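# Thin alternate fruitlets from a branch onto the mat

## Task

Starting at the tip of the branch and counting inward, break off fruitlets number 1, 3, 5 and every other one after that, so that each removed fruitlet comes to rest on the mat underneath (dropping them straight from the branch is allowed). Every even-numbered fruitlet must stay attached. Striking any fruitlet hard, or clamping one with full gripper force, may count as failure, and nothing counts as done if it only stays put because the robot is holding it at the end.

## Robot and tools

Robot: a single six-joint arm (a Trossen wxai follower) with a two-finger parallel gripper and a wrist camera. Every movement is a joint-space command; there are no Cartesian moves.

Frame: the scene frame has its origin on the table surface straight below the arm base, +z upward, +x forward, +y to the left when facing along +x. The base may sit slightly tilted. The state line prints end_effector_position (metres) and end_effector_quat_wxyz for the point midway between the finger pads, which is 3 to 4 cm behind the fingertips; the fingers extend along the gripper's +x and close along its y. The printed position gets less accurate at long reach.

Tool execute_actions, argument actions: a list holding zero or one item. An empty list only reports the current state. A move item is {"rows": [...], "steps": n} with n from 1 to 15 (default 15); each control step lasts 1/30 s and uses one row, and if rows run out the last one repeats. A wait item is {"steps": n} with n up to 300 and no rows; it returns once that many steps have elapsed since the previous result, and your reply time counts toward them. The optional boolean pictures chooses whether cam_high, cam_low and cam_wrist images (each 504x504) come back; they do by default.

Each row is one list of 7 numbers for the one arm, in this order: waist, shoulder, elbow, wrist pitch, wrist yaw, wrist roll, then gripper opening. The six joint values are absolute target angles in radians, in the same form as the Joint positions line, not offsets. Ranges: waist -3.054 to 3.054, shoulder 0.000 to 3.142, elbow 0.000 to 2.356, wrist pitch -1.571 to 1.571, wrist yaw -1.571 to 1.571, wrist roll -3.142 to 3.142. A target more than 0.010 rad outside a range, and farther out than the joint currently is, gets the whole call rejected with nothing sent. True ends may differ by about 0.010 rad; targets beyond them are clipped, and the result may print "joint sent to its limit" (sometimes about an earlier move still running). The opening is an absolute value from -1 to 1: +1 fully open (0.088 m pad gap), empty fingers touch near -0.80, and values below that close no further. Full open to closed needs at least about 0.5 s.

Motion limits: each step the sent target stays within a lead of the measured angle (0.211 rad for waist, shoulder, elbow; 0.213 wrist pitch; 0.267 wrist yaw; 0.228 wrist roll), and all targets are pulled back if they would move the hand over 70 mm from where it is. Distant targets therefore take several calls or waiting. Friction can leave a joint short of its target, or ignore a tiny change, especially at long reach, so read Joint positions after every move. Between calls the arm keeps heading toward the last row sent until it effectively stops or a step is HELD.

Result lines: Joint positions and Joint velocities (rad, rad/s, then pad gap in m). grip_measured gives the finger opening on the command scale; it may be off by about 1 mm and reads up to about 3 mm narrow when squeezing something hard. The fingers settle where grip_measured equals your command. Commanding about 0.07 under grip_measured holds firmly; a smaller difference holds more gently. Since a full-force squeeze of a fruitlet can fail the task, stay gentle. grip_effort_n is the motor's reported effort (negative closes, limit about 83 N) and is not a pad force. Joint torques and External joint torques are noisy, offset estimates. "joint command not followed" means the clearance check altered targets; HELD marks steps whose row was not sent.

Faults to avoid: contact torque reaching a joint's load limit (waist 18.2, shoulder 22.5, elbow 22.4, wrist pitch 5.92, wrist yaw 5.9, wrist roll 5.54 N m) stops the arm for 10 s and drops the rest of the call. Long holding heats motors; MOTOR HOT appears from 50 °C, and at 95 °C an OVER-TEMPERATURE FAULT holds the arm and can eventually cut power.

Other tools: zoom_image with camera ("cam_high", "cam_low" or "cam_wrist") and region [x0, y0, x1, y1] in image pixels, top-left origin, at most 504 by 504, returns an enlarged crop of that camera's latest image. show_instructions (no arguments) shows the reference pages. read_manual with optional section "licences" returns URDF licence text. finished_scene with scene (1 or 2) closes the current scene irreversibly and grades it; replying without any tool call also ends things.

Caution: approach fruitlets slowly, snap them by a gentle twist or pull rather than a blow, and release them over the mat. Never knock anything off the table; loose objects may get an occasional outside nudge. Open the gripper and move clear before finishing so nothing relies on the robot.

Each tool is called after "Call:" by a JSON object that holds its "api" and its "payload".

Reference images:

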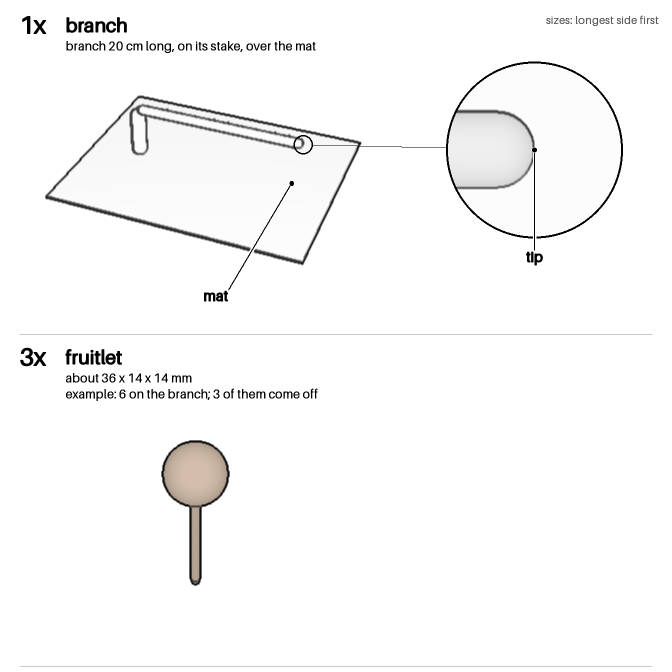

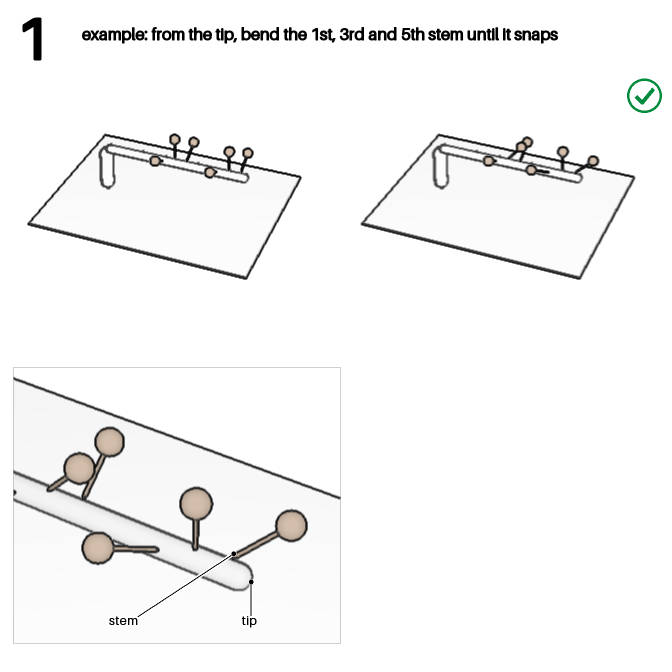

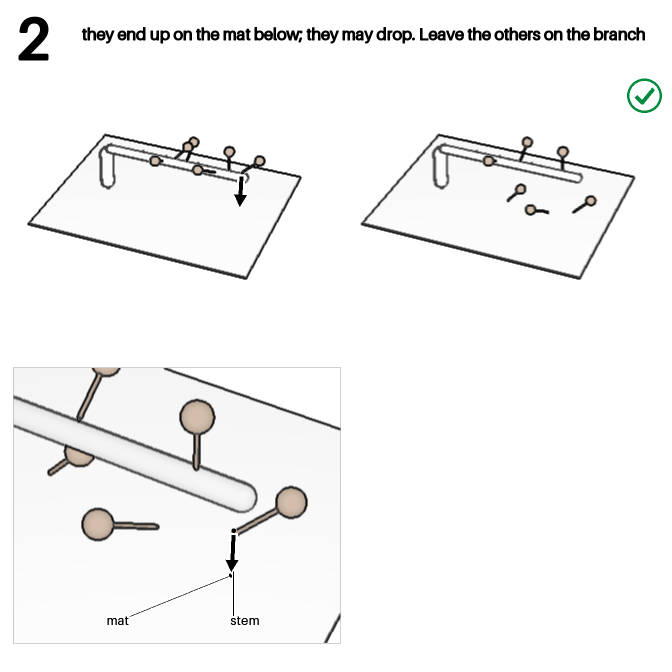

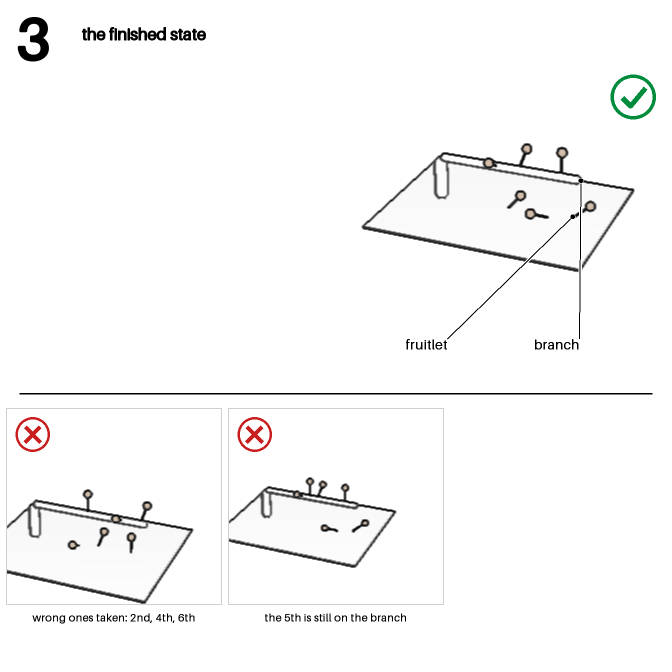

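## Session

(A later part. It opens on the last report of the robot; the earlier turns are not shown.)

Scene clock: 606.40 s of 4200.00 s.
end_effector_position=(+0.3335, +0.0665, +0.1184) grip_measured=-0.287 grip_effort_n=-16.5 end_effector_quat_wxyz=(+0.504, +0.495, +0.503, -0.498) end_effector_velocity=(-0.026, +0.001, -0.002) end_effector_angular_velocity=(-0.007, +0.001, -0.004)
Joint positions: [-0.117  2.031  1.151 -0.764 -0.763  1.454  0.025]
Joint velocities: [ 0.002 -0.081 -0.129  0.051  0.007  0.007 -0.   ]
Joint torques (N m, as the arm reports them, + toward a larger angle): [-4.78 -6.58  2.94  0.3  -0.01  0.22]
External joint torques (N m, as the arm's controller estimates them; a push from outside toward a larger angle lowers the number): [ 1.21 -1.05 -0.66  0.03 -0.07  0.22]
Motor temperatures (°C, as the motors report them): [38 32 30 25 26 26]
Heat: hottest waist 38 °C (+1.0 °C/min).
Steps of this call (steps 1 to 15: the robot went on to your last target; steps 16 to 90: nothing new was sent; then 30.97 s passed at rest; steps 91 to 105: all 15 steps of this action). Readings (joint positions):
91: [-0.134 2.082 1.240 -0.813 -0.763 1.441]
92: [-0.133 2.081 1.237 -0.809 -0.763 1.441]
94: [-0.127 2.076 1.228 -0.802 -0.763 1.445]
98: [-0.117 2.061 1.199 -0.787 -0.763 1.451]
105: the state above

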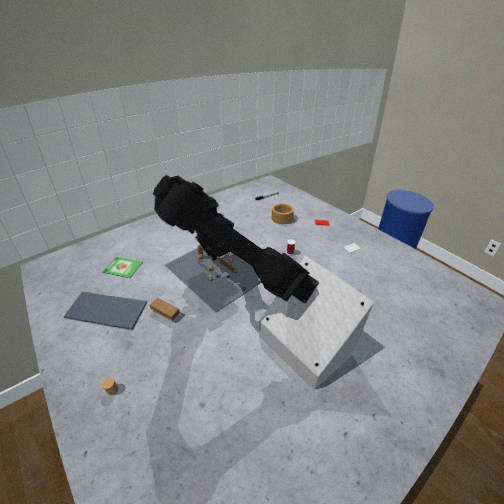

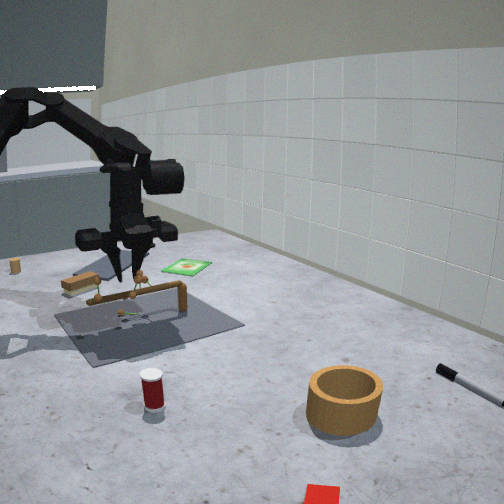

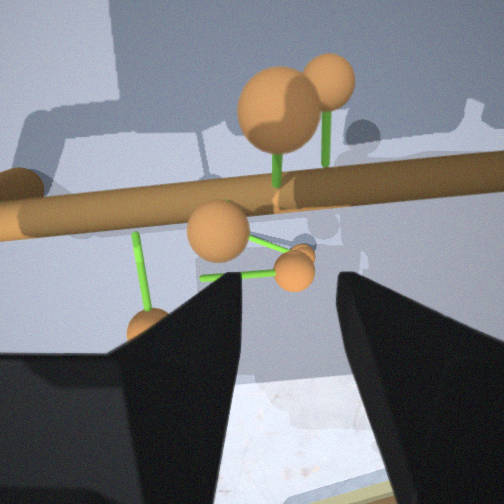

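Call:
{"api": "execute_actions", "payload": {"actions": [{"rows":[[-0.15,2.025,1.2,-0.85,-0.76,1.42,-0.31],[-0.21,2.025,1.295,-1.0,-0.75,1.4,-0.31],[-0.21,2.025,1.295,-1.0,-0.75,1.5,-0.31],[-0.21,2.025,1.295,-1.0,-0.75,1.6,-0.31],[-0.21,2.025,1.295,-1.0,-0.75,1.7,-0.31],[-0.21,2.025,1.295,-1.0,-0.75,1.8,-0.31],[-0.25,2.06,1.295,-1.0,-0.74,1.835,-0.31],[-0.32,2.129,1.282,-0.983,-0.733,1.835,-0.31]],"steps":15}], "pictures": false}}

Call:
{"api": "execute_actions", "payload": {"actions": [{"rows":[[-0.32,2.129,1.282,-0.983,-0.733,1.835,-0.31]],"steps":12}]}}

Scene clock: 653.70 s of 4200.00 s.
end_effector_position=(+0.3377, +0.0150, +0.1673) grip_measured=-0.307 grip_effort_n=-16.5 end_effector_quat_wxyz=(+0.328, +0.630, +0.323, -0.626) end_effector_velocity=(-0.003, -0.002, -0.003) end_effector_angular_velocity=(+0.014, +0.010, -0.141)
Joint positions: [-0.32   2.12   1.282 -0.98  -0.733  1.816  0.024]
Joint velocities: [-0.002  0.012 -0.002 -0.007 -0.007  0.125 -0.   ]
Joint torques (N m, as the arm reports them, + toward a larger angle): [-4.86 -5.02  4.2  -0.04  0.02  0.21]
External joint torques (N m, as the arm's controller estimates them; a push from outside toward a larger angle lowers the number): [ 0.8   1.22 -0.27 -0.25  0.04  0.21]
Motor temperatures (°C, as the motors report them): [38 33 29 25 26 26]
Heat: hottest waist 38 °C (+0.0 °C/min).
Steps of this call (steps 1 to 15: the robot went on to your last target; steps 16 to 100: nothing new was sent; then 43.47 s passed at rest; steps 101 to 115: all 15 steps of this action). Readings (joint positions):
101: [-0.119 2.025 1.149 -0.777 -0.763 1.452]
102: [-0.129 2.026 1.176 -0.837 -0.763 1.442]
104: [-0.165 2.026 1.223 -0.912 -0.758 1.482]
108: [-0.224 2.037 1.281 -0.970 -0.755 1.705]
115: the state above

Scene clock: 654.10 s of 4200.00 s.
end_effector_position=(+0.3373, +0.0151, +0.1670) grip_measured=-0.307 grip_effort_n=-16.5 end_effector_quat_wxyz=(+0.323, +0.631, +0.319, -0.628) end_effector_velocity=(-0.004, +0.001, +0.002) end_effector_angular_velocity=(+0.013, +0.007, +0.002)
Joint positions: [-0.32   2.121  1.282 -0.982 -0.733  1.828  0.024]
Joint velocities: [-0.007 -0.002 -0.002 -0.022 -0.007 -0.022 -0.   ]
Joint torques (N m, as the arm reports them, + toward a larger angle): [-5.12 -4.61  4.22 -0.03  0.06  0.21]
External joint torques (N m, as the arm's controller estimates them; a push from outside toward a larger angle lowers the number): [ 1.05  0.99  0.25 -0.22  0.    0.21]
Motor temperatures (°C, as the motors report them): [38 33 29 25 26 26]
Heat: hottest waist 38 °C (+0.0 °C/min).
Steps of this call (steps 1 to 12: all 12 steps of this action). Readings (joint positions):
1: [-0.320 2.120 1.282 -0.980 -0.733 1.819]
2: [-0.320 2.120 1.282 -0.980 -0.733 1.822]
4: [-0.320 2.120 1.282 -0.980 -0.733 1.825]
8: [-0.320 2.121 1.282 -0.982 -0.733 1.828]
12: the state above

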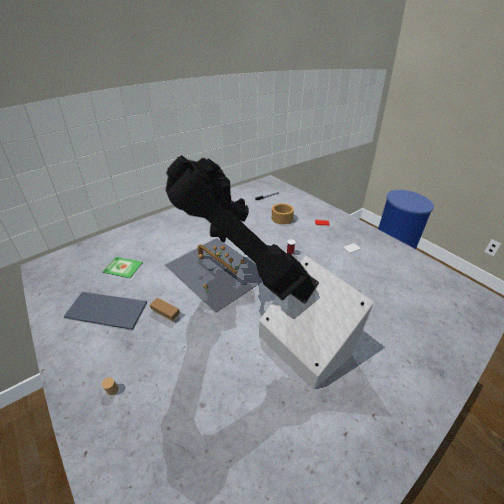

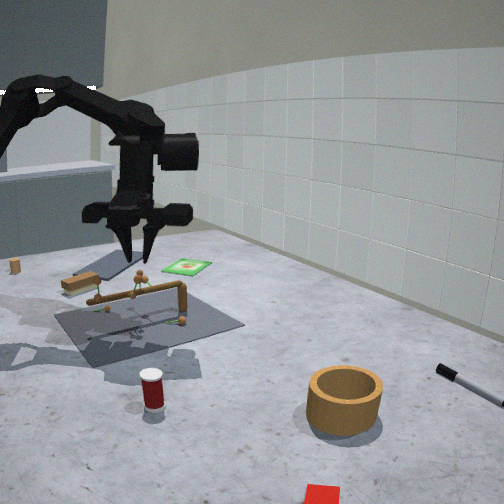

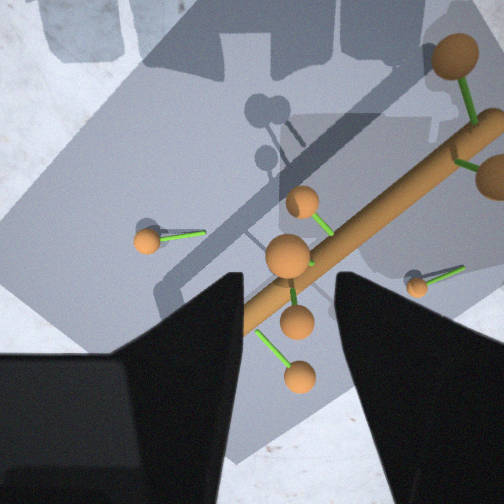

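Call:
{"api": "execute_actions", "payload": {"actions": [{"rows":[[-0.315,2.125,1.26,-0.965,-0.735,1.845,-0.31],[-0.308,2.125,1.24,-0.94,-0.737,1.855,-0.31],[-0.300,2.128,1.226,-0.915,-0.739,1.863,-0.31],[-0.292,2.133,1.212,-0.887,-0.74,1.872,-0.31],[-0.284,2.138,1.198,-0.858,-0.742,1.88,-0.31]],"steps":15}]}}

Scene clock: 690.07 s of 4200.00 s.
end_effector_position=(+0.3331, +0.0114, +0.1446) grip_measured=-0.307 grip_effort_n=-16.0 end_effector_quat_wxyz=(+0.327, +0.631, +0.319, -0.627) end_effector_velocity=(-0.004, -0.000, -0.002) end_effector_angular_velocity=(+0.009, +0.001, -0.014)
Joint positions: [-0.286  2.128  1.208 -0.862 -0.739  1.873  0.024]
Joint velocities: [-0.002 -0.002 -0.017  0.007 -0.007  0.007  0.   ]
Joint torques (N m, as the arm reports them, + toward a larger angle): [-4.94 -4.48  3.07  0.2  -0.07  0.22]
External joint torques (N m, as the arm's controller estimates them; a push from outside toward a larger angle lowers the number): [ 1.12  1.09 -0.66  0.02 -0.13  0.22]
Motor temperatures (°C, as the motors report them): [38 31 30 25 26 26]
Heat: hottest waist 38 °C (+0.0 °C/min).
Steps of this call (steps 1 to 15: the robot went on to your last target; steps 16 to 90: nothing new was sent; then 32.47 s passed at rest; steps 91 to 105: all 15 steps of this action). Readings (joint positions):
91: [-0.320 2.121 1.281 -0.980 -0.733 1.831]
92: [-0.319 2.121 1.275 -0.970 -0.733 1.836]
94: [-0.314 2.121 1.256 -0.938 -0.734 1.848]
98: [-0.291 2.127 1.217 -0.884 -0.737 1.867]
105: the state above

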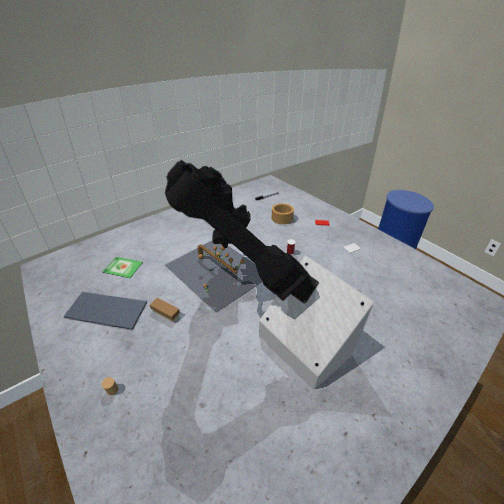

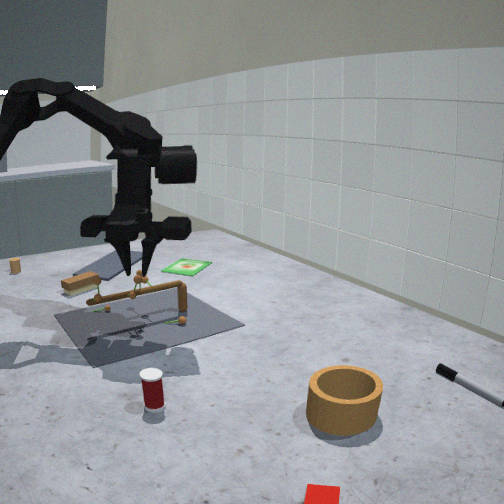

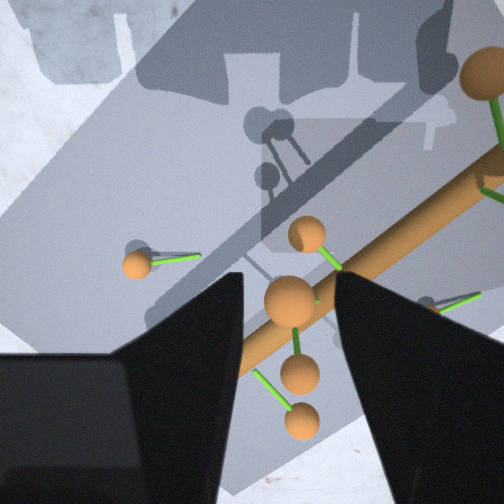

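Call:
{"api": "execute_actions", "payload": {"actions": [{"rows":[[-0.28,2.14,1.193,-0.848,-0.742,1.884,-0.31],[-0.274,2.142,1.187,-0.835,-0.743,1.888,-0.31]],"steps":10}]}}

Scene clock: 710.23 s of 4200.00 s.
end_effector_position=(+0.3326, +0.0112, +0.1398) grip_measured=-0.307 grip_effort_n=-16.5 end_effector_quat_wxyz=(+0.328, +0.631, +0.319, -0.627) end_effector_velocity=(-0.000, -0.003, -0.000) end_effector_angular_velocity=(-0.008, -0.001, +0.007)
Joint positions: [-0.277  2.131  1.195 -0.838 -0.739  1.882  0.024]
Joint velocities: [-0.002  0.002 -0.002  0.007  0.007 -0.007 -0.   ]
Joint torques (N m, as the arm reports them, + toward a larger angle): [-4.87 -4.36  3.12  0.23 -0.07  0.22]
External joint torques (N m, as the arm's controller estimates them; a push from outside toward a larger angle lowers the number): [ 1.25  1.29 -0.66  0.01 -0.14  0.22]
Motor temperatures (°C, as the motors report them): [38 31 30 25 26 26]
Heat: hottest waist 38 °C (+0.0 °C/min).
Steps of this call (steps 1 to 15: the robot went on to your last target; steps 16 to 90: nothing new was sent; then 16.83 s passed at rest; steps 91 to 100: all 10 steps of this action). Readings (joint positions):
91: [-0.286 2.128 1.205 -0.858 -0.739 1.875]
92: [-0.285 2.128 1.203 -0.853 -0.739 1.877]
94: [-0.281 2.129 1.200 -0.845 -0.739 1.879]
98: [-0.277 2.131 1.196 -0.840 -0.739 1.881]
100: the state above

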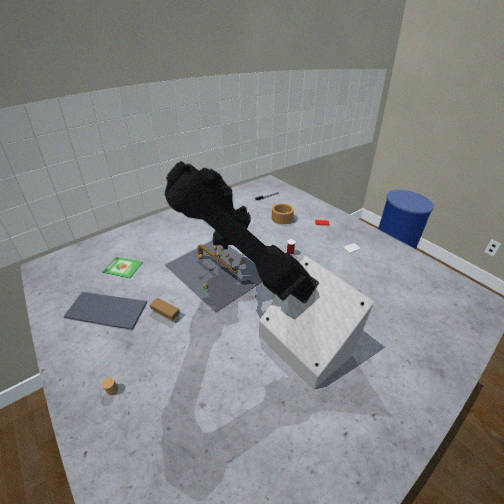

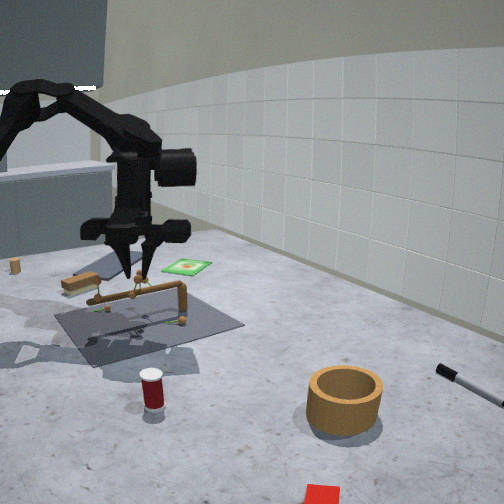

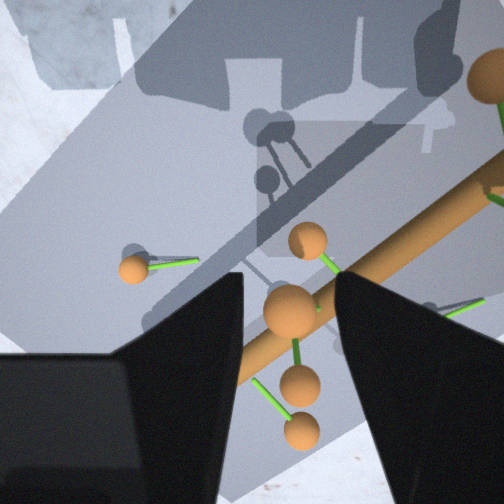

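Call:
{"api": "execute_actions", "payload": {"actions": [{"rows":[[-0.274,2.119,1.187,-0.835,-0.743,1.888,-0.31],[-0.273,2.113,1.180,-0.833,-0.743,1.889,-0.31],[-0.272,2.107,1.173,-0.831,-0.743,1.89,-0.31],[-0.271,2.101,1.166,-0.83,-0.743,1.891,-0.31],[-0.270,2.095,1.159,-0.828,-0.743,1.892,-0.31],[-0.269,2.089,1.152,-0.826,-0.743,1.893,-0.31],[-0.268,2.083,1.145,-0.824,-0.743,1.894,-0.31],[-0.267,2.077,1.138,-0.822,-0.743,1.895,-0.31],[-0.266,2.071,1.131,-0.82,-0.743,1.896,-0.31],[-0.265,2.065,1.124,-0.819,-0.743,1.897,-0.31],[-0.264,2.059,1.117,-0.817,-0.743,1.898,-0.31],[-0.263,2.053,1.110,-0.815,-0.743,1.899,-0.31],[-0.262,2.048,1.104,-0.814,-0.743,1.9,-0.31],[-0.261,2.043,1.098,-0.813,-0.743,1.9,-0.31]],"steps":15}]}}

Scene clock: 717.60 s of 4200.00 s.
end_effector_position=(+0.3177, +0.0210, +0.1398) grip_measured=-0.307 grip_effort_n=-16.5 end_effector_quat_wxyz=(+0.330, +0.629, +0.320, -0.626) end_effector_velocity=(-0.036, +0.020, -0.002) end_effector_angular_velocity=(-0.004, +0.029, -0.011)
Joint positions: [-0.266  2.064  1.119 -0.819 -0.74   1.892  0.024]
Joint velocities: [ 0.027 -0.129 -0.149  0.007  0.007  0.022  0.   ]
Joint torques (N m, as the arm reports them, + toward a larger angle): [-4.65 -6.24  3.19  0.28 -0.06  0.23]
External joint torques (N m, as the arm's controller estimates them; a push from outside toward a larger angle lowers the number): [ 1.11 -1.08 -0.62  0.   -0.13  0.24]
Motor temperatures (°C, as the motors report them): [38 31 30 25 26 26]
Heat: hottest waist 38 °C (+0.0 °C/min).
Steps of this call (steps 1 to 15: the robot went on to your last target; steps 16 to 90: nothing new was sent; then 3.87 s passed at rest; steps 91 to 105: all 15 steps of this action). Readings (joint positions):
91: [-0.277 2.131 1.195 -0.837 -0.739 1.882]
92: [-0.277 2.131 1.194 -0.836 -0.739 1.882]
94: [-0.276 2.127 1.187 -0.834 -0.739 1.883]
98: [-0.273 2.106 1.163 -0.829 -0.739 1.886]
105: the state above

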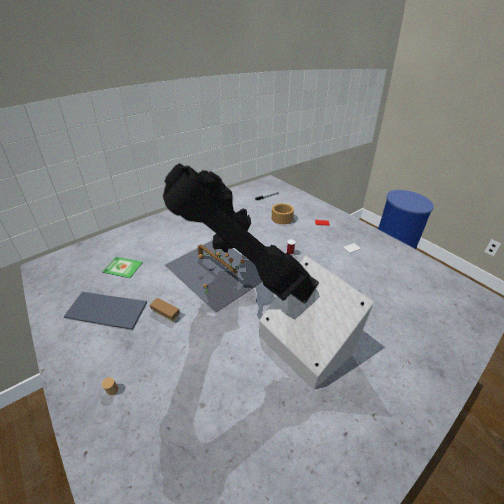

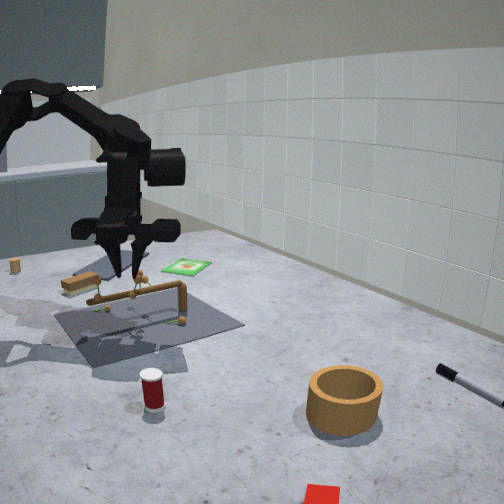

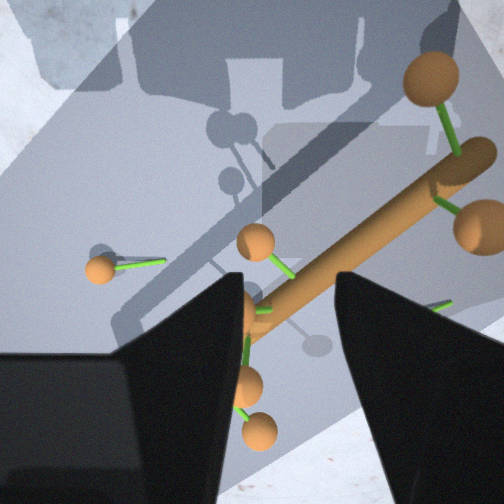

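Call:
{"api": "execute_actions", "payload": {"actions": [{"rows":[[-0.263,2.05,1.125,-0.82,-0.743,1.898,-0.31],[-0.264,2.065,1.138,-0.824,-0.743,1.897,-0.31],[-0.265,2.075,1.148,-0.828,-0.743,1.896,-0.31],[-0.267,2.085,1.158,-0.832,-0.743,1.895,-0.31],[-0.269,2.095,1.168,-0.836,-0.743,1.894,-0.31],[-0.271,2.105,1.178,-0.84,-0.743,1.893,-0.31],[-0.273,2.115,1.188,-0.843,-0.743,1.892,-0.31],[-0.275,2.125,1.198,-0.846,-0.743,1.89,-0.31],[-0.277,2.135,1.208,-0.849,-0.743,1.889,-0.31],[-0.279,2.142,1.215,-0.852,-0.743,1.888,-0.31]],"steps":15}]}}

Scene clock: 742.87 s of 4200.00 s.
end_effector_position=(+0.3333, +0.0128, +0.1417) grip_measured=-0.307 grip_effort_n=-16.5 end_effector_quat_wxyz=(+0.324, +0.633, +0.316, -0.628) end_effector_velocity=(+0.008, -0.003, -0.000) end_effector_angular_velocity=(+0.010, +0.005, -0.003)
Joint positions: [-0.277  2.127  1.201 -0.848 -0.74   1.894  0.024]
Joint velocities: [-0.002  0.037  0.046 -0.022 -0.007 -0.007  0.   ]
Joint torques (N m, as the arm reports them, + toward a larger angle): [-5.26 -4.43  4.99 -0.05 -0.03 -0.22]
External joint torques (N m, as the arm's controller estimates them; a push from outside toward a larger angle lowers the number): [ 0.72  1.35  1.09 -0.27 -0.08 -0.21]
Motor temperatures (°C, as the motors report them): [38 32 29 25 26 26]
Heat: hottest waist 38 °C (+0.0 °C/min).
Steps of this call (steps 1 to 30: the robot went on to your last target; steps 31 to 90: nothing new was sent; then 21.77 s passed at rest; steps 91 to 105: all 15 steps of this action). Readings (joint positions):
91: [-0.264 2.054 1.107 -0.815 -0.740 1.894]
92: [-0.264 2.054 1.109 -0.817 -0.740 1.894]
94: [-0.264 2.058 1.123 -0.823 -0.740 1.894]
98: [-0.267 2.086 1.165 -0.834 -0.740 1.894]
105: the state above

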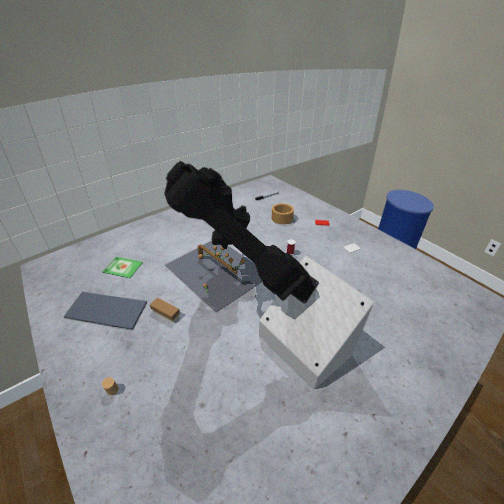

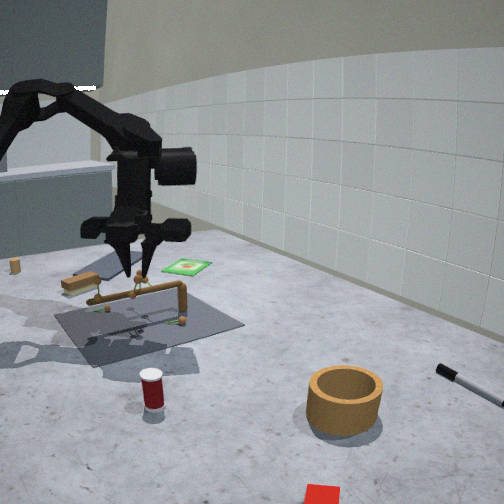

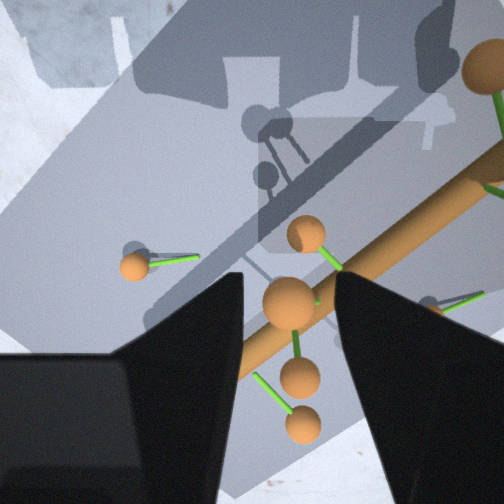

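Call:
{"api": "execute_actions", "payload": {"actions": [{"rows":[[-0.272,2.144,1.195,-0.835,-0.743,1.895,-0.31],[-0.266,2.146,1.187,-0.82,-0.743,1.9,-0.31],[-0.26,2.148,1.179,-0.806,-0.744,1.905,-0.31],[-0.254,2.151,1.17,-0.792,-0.744,1.91,-0.31],[-0.246,2.154,1.16,-0.774,-0.745,1.915,-0.31]],"steps":15}]}}

Scene clock: 754.60 s of 4200.00 s.
end_effector_position=(+0.3319, +0.0112, +0.1258) grip_measured=-0.307 grip_effort_n=-16.5 end_effector_quat_wxyz=(+0.331, +0.627, +0.322, -0.627) end_effector_velocity=(+0.001, +0.000, +0.001) end_effector_angular_velocity=(+0.006, -0.009, -0.019)
Joint positions: [-0.248  2.144  1.168 -0.777 -0.742  1.908  0.024]
Joint velocities: [-0.002 -0.002 -0.002  0.007 -0.007  0.022 -0.   ]
Joint torques (N m, as the arm reports them, + toward a larger angle): [-4.92 -4.5   2.9   0.21 -0.06  0.2 ]
External joint torques (N m, as the arm's controller estimates them; a push from outside toward a larger angle lowers the number): [ 1.2   1.17 -0.68  0.01 -0.12  0.2 ]
Motor temperatures (°C, as the motors report them): [38 31 30 25 26 26]
Heat: hottest waist 38 °C (+0.0 °C/min).
Steps of this call (steps 1 to 15: the robot went on to your last target; steps 16 to 90: nothing new was sent; then 8.23 s passed at rest; steps 91 to 105: all 15 steps of this action). Readings (joint positions):
91: [-0.277 2.131 1.207 -0.850 -0.740 1.894]
92: [-0.277 2.131 1.206 -0.844 -0.740 1.894]
94: [-0.272 2.133 1.198 -0.822 -0.740 1.894]
98: [-0.253 2.141 1.176 -0.790 -0.741 1.904]
105: the state above

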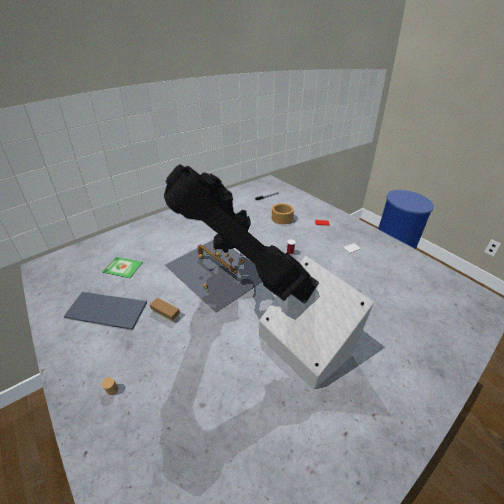

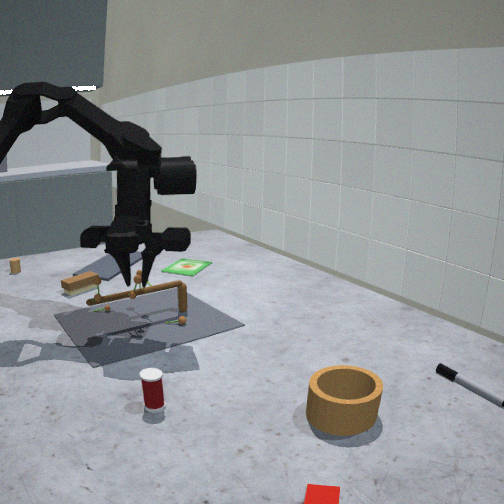

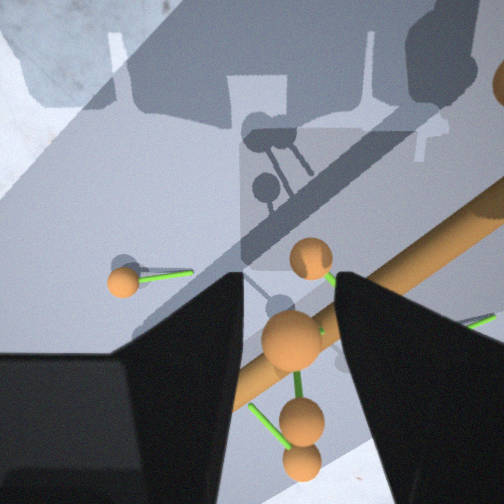

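Call:
{"api": "execute_actions", "payload": {"actions": [{"rows":[[-0.246,2.132,1.16,-0.774,-0.745,1.915,-0.31],[-0.245,2.126,1.153,-0.772,-0.745,1.916,-0.31],[-0.244,2.120,1.146,-0.770,-0.745,1.917,-0.31],[-0.243,2.114,1.139,-0.769,-0.745,1.918,-0.31],[-0.242,2.108,1.132,-0.767,-0.745,1.919,-0.31],[-0.241,2.102,1.125,-0.765,-0.745,1.92,-0.31],[-0.240,2.096,1.118,-0.763,-0.745,1.921,-0.31],[-0.239,2.090,1.111,-0.761,-0.745,1.922,-0.31],[-0.238,2.084,1.104,-0.759,-0.745,1.923,-0.31],[-0.237,2.078,1.097,-0.758,-0.745,1.924,-0.31],[-0.236,2.072,1.090,-0.756,-0.745,1.925,-0.31],[-0.235,2.066,1.083,-0.754,-0.745,1.926,-0.31],[-0.234,2.060,1.076,-0.753,-0.745,1.927,-0.31],[-0.233,2.055,1.070,-0.752,-0.745,1.928,-0.31]],"steps":15}]}}

Scene clock: 768.50 s of 4200.00 s.
end_effector_position=(+0.3166, +0.0207, +0.1267) grip_measured=-0.307 grip_effort_n=-16.5 end_effector_quat_wxyz=(+0.333, +0.627, +0.322, -0.627) end_effector_velocity=(-0.040, +0.022, +0.000) end_effector_angular_velocity=(+0.012, +0.032, -0.010)
Joint positions: [-0.238  2.076  1.091 -0.758 -0.742  1.92   0.024]
Joint velocities: [ 0.022 -0.139 -0.159 -0.007 -0.007  0.007 -0.   ]
Joint torques (N m, as the arm reports them, + toward a larger angle): [-4.55 -6.22  2.91  0.28 -0.06  0.2 ]
External joint torques (N m, as the arm's controller estimates them; a push from outside toward a larger angle lowers the number): [ 1.29 -1.03 -0.71  0.01 -0.13  0.2 ]
Motor temperatures (°C, as the motors report them): [38 31 30 25 26 26]
Heat: hottest waist 38 °C (+0.0 °C/min).
Steps of this call (steps 1 to 15: the robot went on to your last target; steps 16 to 90: nothing new was sent; then 10.40 s passed at rest; steps 91 to 105: all 15 steps of this action). Readings (joint positions):
91: [-0.248 2.144 1.168 -0.776 -0.742 1.909]
92: [-0.248 2.144 1.167 -0.775 -0.742 1.909]
94: [-0.248 2.140 1.160 -0.773 -0.742 1.910]
98: [-0.245 2.119 1.136 -0.768 -0.742 1.913]
105: the state above

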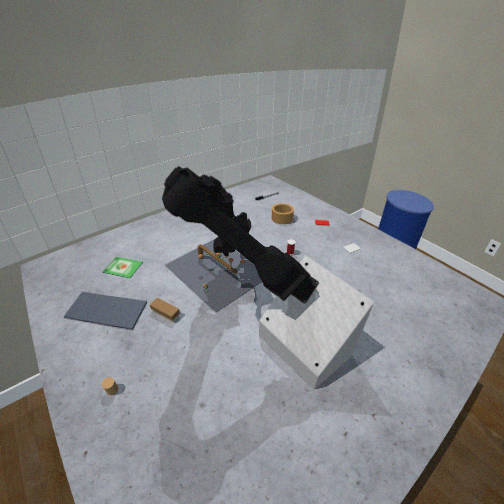

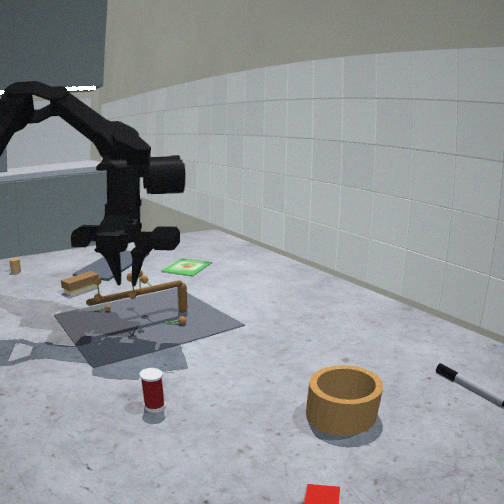

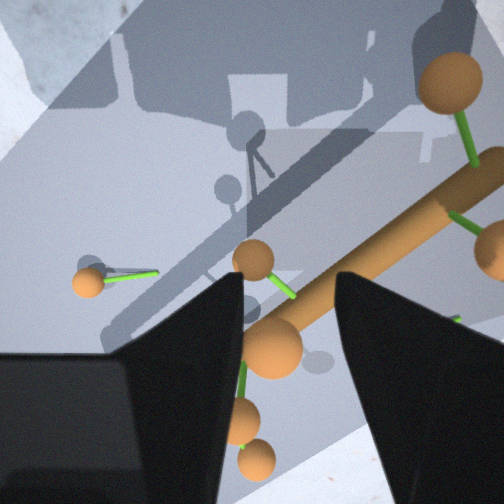

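Call:
{"api": "execute_actions", "payload": {"actions": [{"rows":[[-0.232,2.049,1.063,-0.750,-0.745,1.929,-0.31],[-0.231,2.043,1.056,-0.748,-0.745,1.93,-0.31],[-0.230,2.037,1.049,-0.746,-0.745,1.931,-0.31],[-0.229,2.031,1.042,-0.744,-0.745,1.932,-0.31],[-0.228,2.025,1.035,-0.742,-0.745,1.933,-0.31],[-0.227,2.019,1.028,-0.740,-0.745,1.934,-0.31],[-0.226,2.013,1.021,-0.738,-0.745,1.935,-0.31],[-0.225,2.007,1.014,-0.736,-0.745,1.936,-0.31],[-0.224,2.001,1.007,-0.734,-0.745,1.937,-0.31],[-0.223,1.995,1.000,-0.732,-0.745,1.938,-0.31]],"steps":13}]}}

Scene clock: 779.33 s of 4200.00 s.
end_effector_position=(+0.3008, +0.0292, +0.1261) grip_measured=-0.307 grip_effort_n=-16.5 end_effector_quat_wxyz=(+0.334, +0.626, +0.323, -0.626) end_effector_velocity=(-0.013, +0.009, +0.001) end_effector_angular_velocity=(+0.004, -0.009, +0.010)
Joint positions: [-0.227  2.01   1.014 -0.737 -0.742  1.931  0.024]
Joint velocities: [ 0.007 -0.066 -0.071  0.022 -0.007  0.007 -0.   ]
Joint torques (N m, as the arm reports them, + toward a larger angle): [-4.32 -5.87  2.91  0.25 -0.06  0.21]
External joint torques (N m, as the arm's controller estimates them; a push from outside toward a larger angle lowers the number): [ 1.18 -0.88 -0.72  0.   -0.13  0.21]
Motor temperatures (°C, as the motors report them): [38 32 30 25 26 26]
Heat: hottest waist 38 °C (+0.0 °C/min).
Steps of this call (steps 1 to 30: the robot went on to your last target; steps 31 to 90: nothing new was sent; then 7.40 s passed at rest; steps 91 to 103: all 13 steps of this action). Readings (joint positions):
91: [-0.236 2.064 1.077 -0.753 -0.742 1.922]
92: [-0.236 2.063 1.074 -0.751 -0.742 1.922]
94: [-0.235 2.055 1.065 -0.750 -0.742 1.924]
98: [-0.231 2.033 1.040 -0.743 -0.742 1.927]
103: the state above

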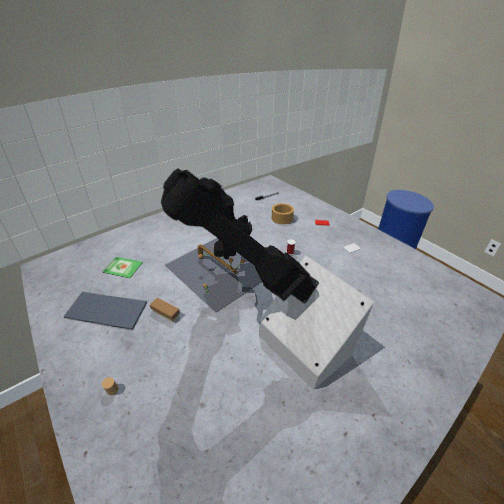

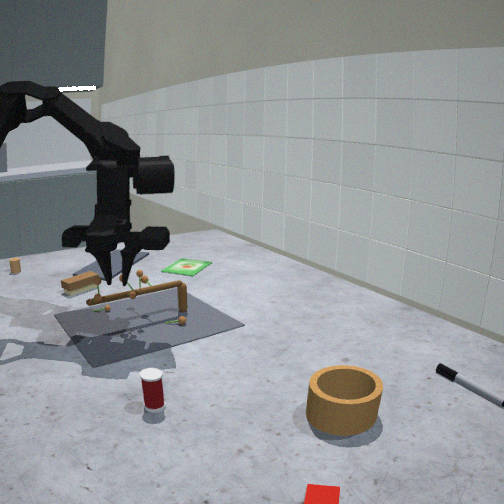

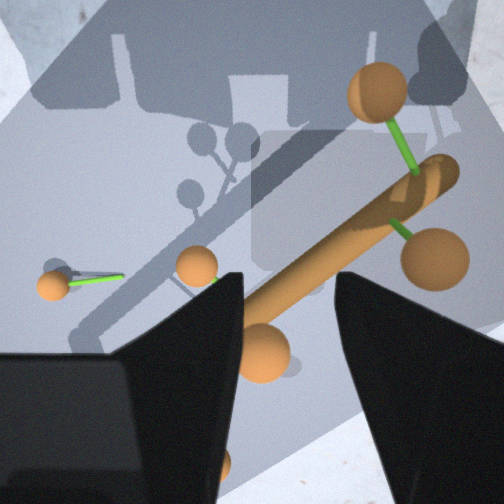

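Call:
{"api": "execute_actions", "payload": {"actions": [{"rows":[[-0.221,1.99,0.991,-0.727,-0.745,1.94,-0.31],[-0.218,1.985,0.982,-0.721,-0.745,1.942,-0.31],[-0.215,1.98,0.973,-0.715,-0.745,1.944,-0.31],[-0.212,1.975,0.964,-0.709,-0.745,1.946,-0.31],[-0.209,1.97,0.955,-0.703,-0.745,1.948,-0.31],[-0.206,1.965,0.946,-0.697,-0.745,1.95,-0.31],[-0.203,1.96,0.937,-0.691,-0.746,1.952,-0.31]],"steps":12}]}}

Scene clock: 785.90 s of 4200.00 s.
end_effector_position=(+0.2881, +0.0342, +0.1196) grip_measured=-0.307 grip_effort_n=-16.5 end_effector_quat_wxyz=(+0.337, +0.622, +0.326, -0.627) end_effector_velocity=(-0.003, +0.004, -0.002) end_effector_angular_velocity=(+0.018, -0.019, +0.024)
Joint positions: [-0.206  1.972  0.948 -0.697 -0.742  1.945  0.024]
Joint velocities: [ 0.002 -0.022 -0.037  0.037 -0.022 -0.007 -0.   ]
Joint torques (N m, as the arm reports them, + toward a larger angle): [-4.29 -5.79  2.74  0.22 -0.06  0.21]
External joint torques (N m, as the arm's controller estimates them; a push from outside toward a larger angle lowers the number): [ 0.99 -1.04 -0.73 -0.01 -0.12  0.21]
Motor temperatures (°C, as the motors report them): [38 32 30 25 26 26]
Heat: hottest waist 38 °C (+0.0 °C/min).
Steps of this call (steps 1 to 15: the robot went on to your last target; steps 16 to 110: nothing new was sent; then 2.50 s passed at rest; steps 111 to 122: all 12 steps of this action). Readings (joint positions):
111: [-0.226 2.004 1.006 -0.732 -0.742 1.932]
112: [-0.225 2.002 1.002 -0.729 -0.742 1.933]
114: [-0.222 1.995 0.991 -0.722 -0.742 1.936]
118: [-0.211 1.979 0.961 -0.705 -0.742 1.942]
122: the state above

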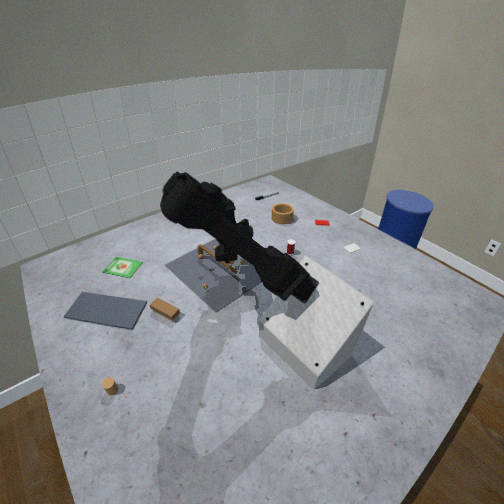

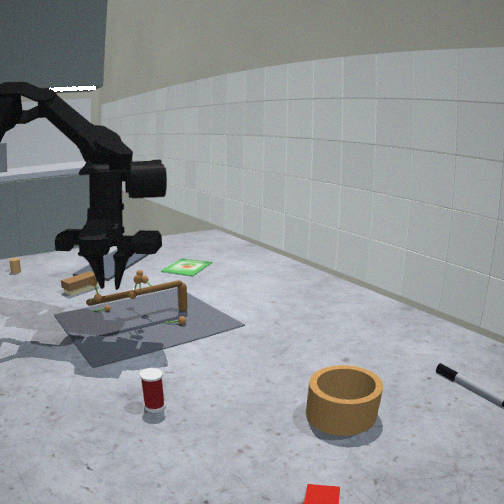

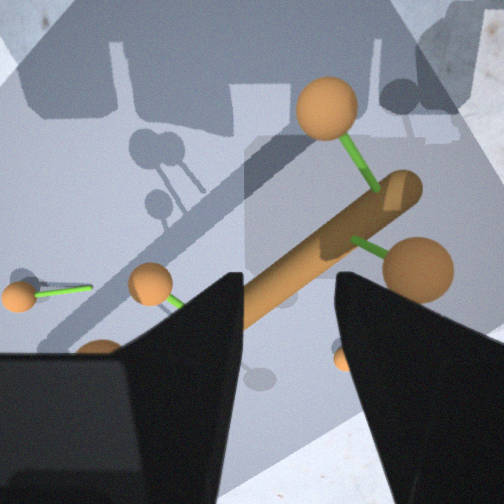

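Call:
{"api": "execute_actions", "payload": {"actions": [{"rows":[[-0.23,1.965,0.975,-0.76,-0.745,1.95,-0.31],[-0.26,1.955,1.005,-0.83,-0.742,1.95,-0.31],[-0.296,1.938,1.04,-0.903,-0.74,1.95,-0.2],[-0.296,1.938,1.04,-0.903,-0.74,2.0,-0.1],[-0.296,1.938,1.04,-0.903,-0.74,2.05,-0.064],[-0.296,1.938,1.04,-0.903,-0.74,2.1,-0.064],[-0.3,1.98,1.09,-0.915,-0.738,2.15,-0.064],[-0.306,2.03,1.14,-0.93,-0.737,2.2,-0.064],[-0.315,2.1,1.223,-0.948,-0.735,2.248,-0.064]],"steps":15}], "pictures": false}}

Call:
{"api": "execute_actions", "payload": {"actions": [{"rows":[[-0.315,2.108,1.228,-0.948,-0.735,2.255,-0.064]],"steps":12}]}}

Scene clock: 839.60 s of 4200.00 s.
end_effector_position=(+0.3232, +0.0188, +0.1608) grip_measured=-0.072 grip_effort_n=14.2 end_effector_quat_wxyz=(+0.194, +0.682, +0.193, -0.678) end_effector_velocity=(+0.011, -0.020, -0.007) end_effector_angular_velocity=(+0.018, +0.053, -0.241)
Joint positions: [-0.313  2.077  1.2   -0.939 -0.739  2.224  0.035]
Joint velocities: [-0.017  0.134  0.11  -0.066  0.007  0.168  0.003]
Joint torques (N m, as the arm reports them, + toward a larger angle): [-4.94 -4.24  5.17 -0.09  0.15  0.21]
External joint torques (N m, as the arm's controller estimates them; a push from outside toward a larger angle lowers the number): [ 0.8   1.23  1.18 -0.25  0.11  0.21]
Motor temperatures (°C, as the motors report them): [37 32 29 25 26 26]
Heat: hottest waist 37 °C (-1.0 °C/min).
Steps of this call (steps 1 to 15: the robot went on to your last target; steps 16 to 90: nothing new was sent; then 50.20 s passed at rest; steps 91 to 105: all 15 steps of this action). Readings (joint positions):
91: [-0.208 1.969 0.948 -0.704 -0.743 1.946]
92: [-0.214 1.969 0.957 -0.736 -0.743 1.946]
94: [-0.246 1.966 0.986 -0.816 -0.743 1.957]
98: [-0.291 1.965 1.051 -0.891 -0.742 2.084]
105: the state above

Scene clock: 840.00 s of 4200.00 s.
end_effector_position=(+0.3264, +0.0166, +0.1599) grip_measured=-0.067 grip_effort_n=14.2 end_effector_quat_wxyz=(+0.183, +0.683, +0.185, -0.682) end_effector_velocity=(-0.003, +0.003, -0.001) end_effector_angular_velocity=(+0.013, +0.014, -0.020)
Joint positions: [-0.313  2.097  1.22  -0.946 -0.739  2.248  0.036]
Joint velocities: [ 0.002  0.002  0.002 -0.022 -0.007  0.007 -0.   ]
Joint torques (N m, as the arm reports them, + toward a larger angle): [-5.13 -4.2   5.02 -0.09  0.17  0.2 ]
External joint torques (N m, as the arm's controller estimates them; a push from outside toward a larger angle lowers the number): [ 0.72  1.19  1.15 -0.25  0.12  0.2 ]
Motor temperatures (°C, as the motors report them): [37 32 29 25 26 26]
Heat: hottest waist 37 °C (-1.0 °C/min).
Steps of this call (steps 1 to 12: all 12 steps of this action). Readings (joint positions):
1: [-0.313 2.083 1.204 -0.941 -0.739 2.231]
2: [-0.313 2.087 1.208 -0.942 -0.739 2.236]
4: [-0.313 2.092 1.214 -0.943 -0.739 2.242]
8: [-0.313 2.096 1.218 -0.945 -0.739 2.247]
12: the state above

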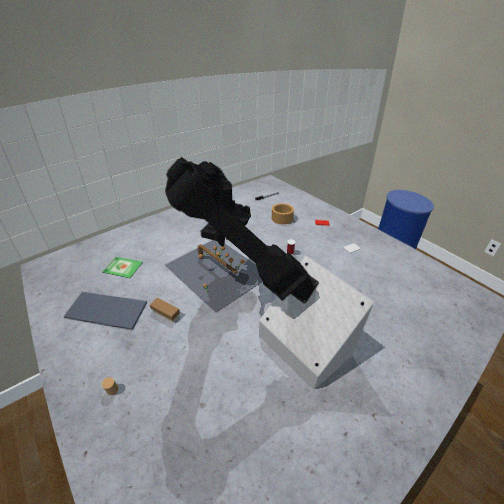

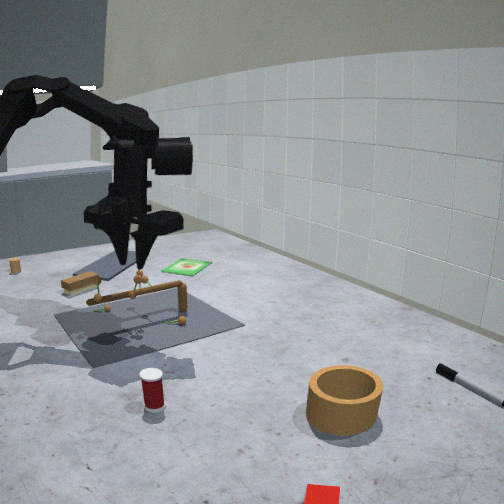

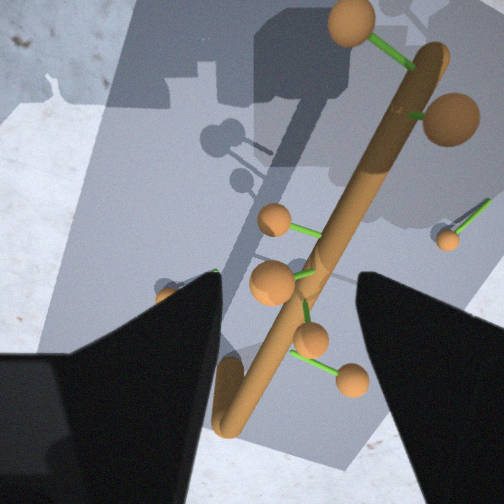

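Call:
{"api": "execute_actions", "payload": {"actions": [{"rows":[[-0.303,2.106,1.2,-0.925,-0.737,2.258,-0.064],[-0.293,2.107,1.186,-0.90,-0.739,2.268,-0.064],[-0.283,2.108,1.172,-0.876,-0.741,2.278,-0.064],[-0.273,2.109,1.158,-0.852,-0.743,2.288,-0.064],[-0.263,2.110,1.143,-0.828,-0.745,2.298,-0.064],[-0.253,2.111,1.128,-0.805,-0.747,2.307,-0.064],[-0.243,2.112,1.114,-0.782,-0.748,2.315,-0.064]],"steps":15}]}}

Scene clock: 858.47 s of 4200.00 s.
end_effector_position=(+0.3198, +0.0178, +0.1275) grip_measured=-0.067 grip_effort_n=13.7 end_effector_quat_wxyz=(+0.194, +0.678, +0.192, -0.682) end_effector_velocity=(+0.003, +0.001, -0.001) end_effector_angular_velocity=(+0.016, -0.027, +0.009)
Joint positions: [-0.246  2.103  1.124 -0.788 -0.744  2.307  0.036]
Joint velocities: [-0.002 -0.002 -0.012  0.037 -0.022  0.007 -0.   ]
Joint torques (N m, as the arm reports them, + toward a larger angle): [-4.78 -4.35  2.79  0.18 -0.07  0.21]
External joint torques (N m, as the arm's controller estimates them; a push from outside toward a larger angle lowers the number): [ 1.07  1.13 -0.75  0.03 -0.12  0.21]
Motor temperatures (°C, as the motors report them): [38 31 30 25 26 26]
Heat: hottest waist 38 °C (+0.0 °C/min).
Steps of this call (steps 1 to 15: the robot went on to your last target; steps 16 to 90: nothing new was sent; then 14.97 s passed at rest; steps 91 to 105: all 15 steps of this action). Readings (joint positions):
91: [-0.313 2.097 1.219 -0.945 -0.739 2.250]
92: [-0.311 2.097 1.215 -0.934 -0.739 2.253]
94: [-0.301 2.097 1.200 -0.900 -0.739 2.264]
98: [-0.264 2.099 1.149 -0.827 -0.742 2.293]
105: the state above

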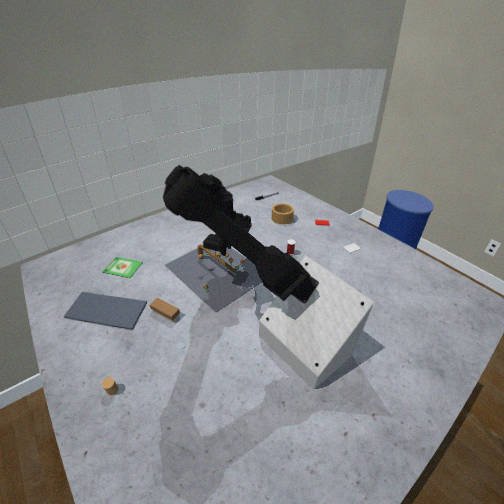

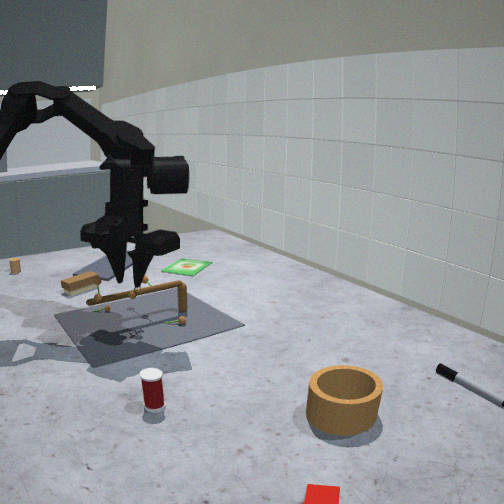

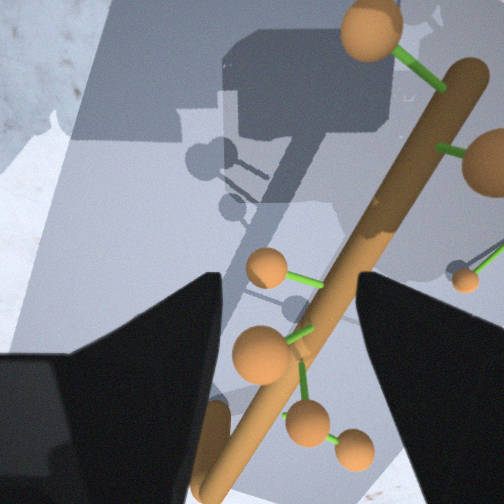

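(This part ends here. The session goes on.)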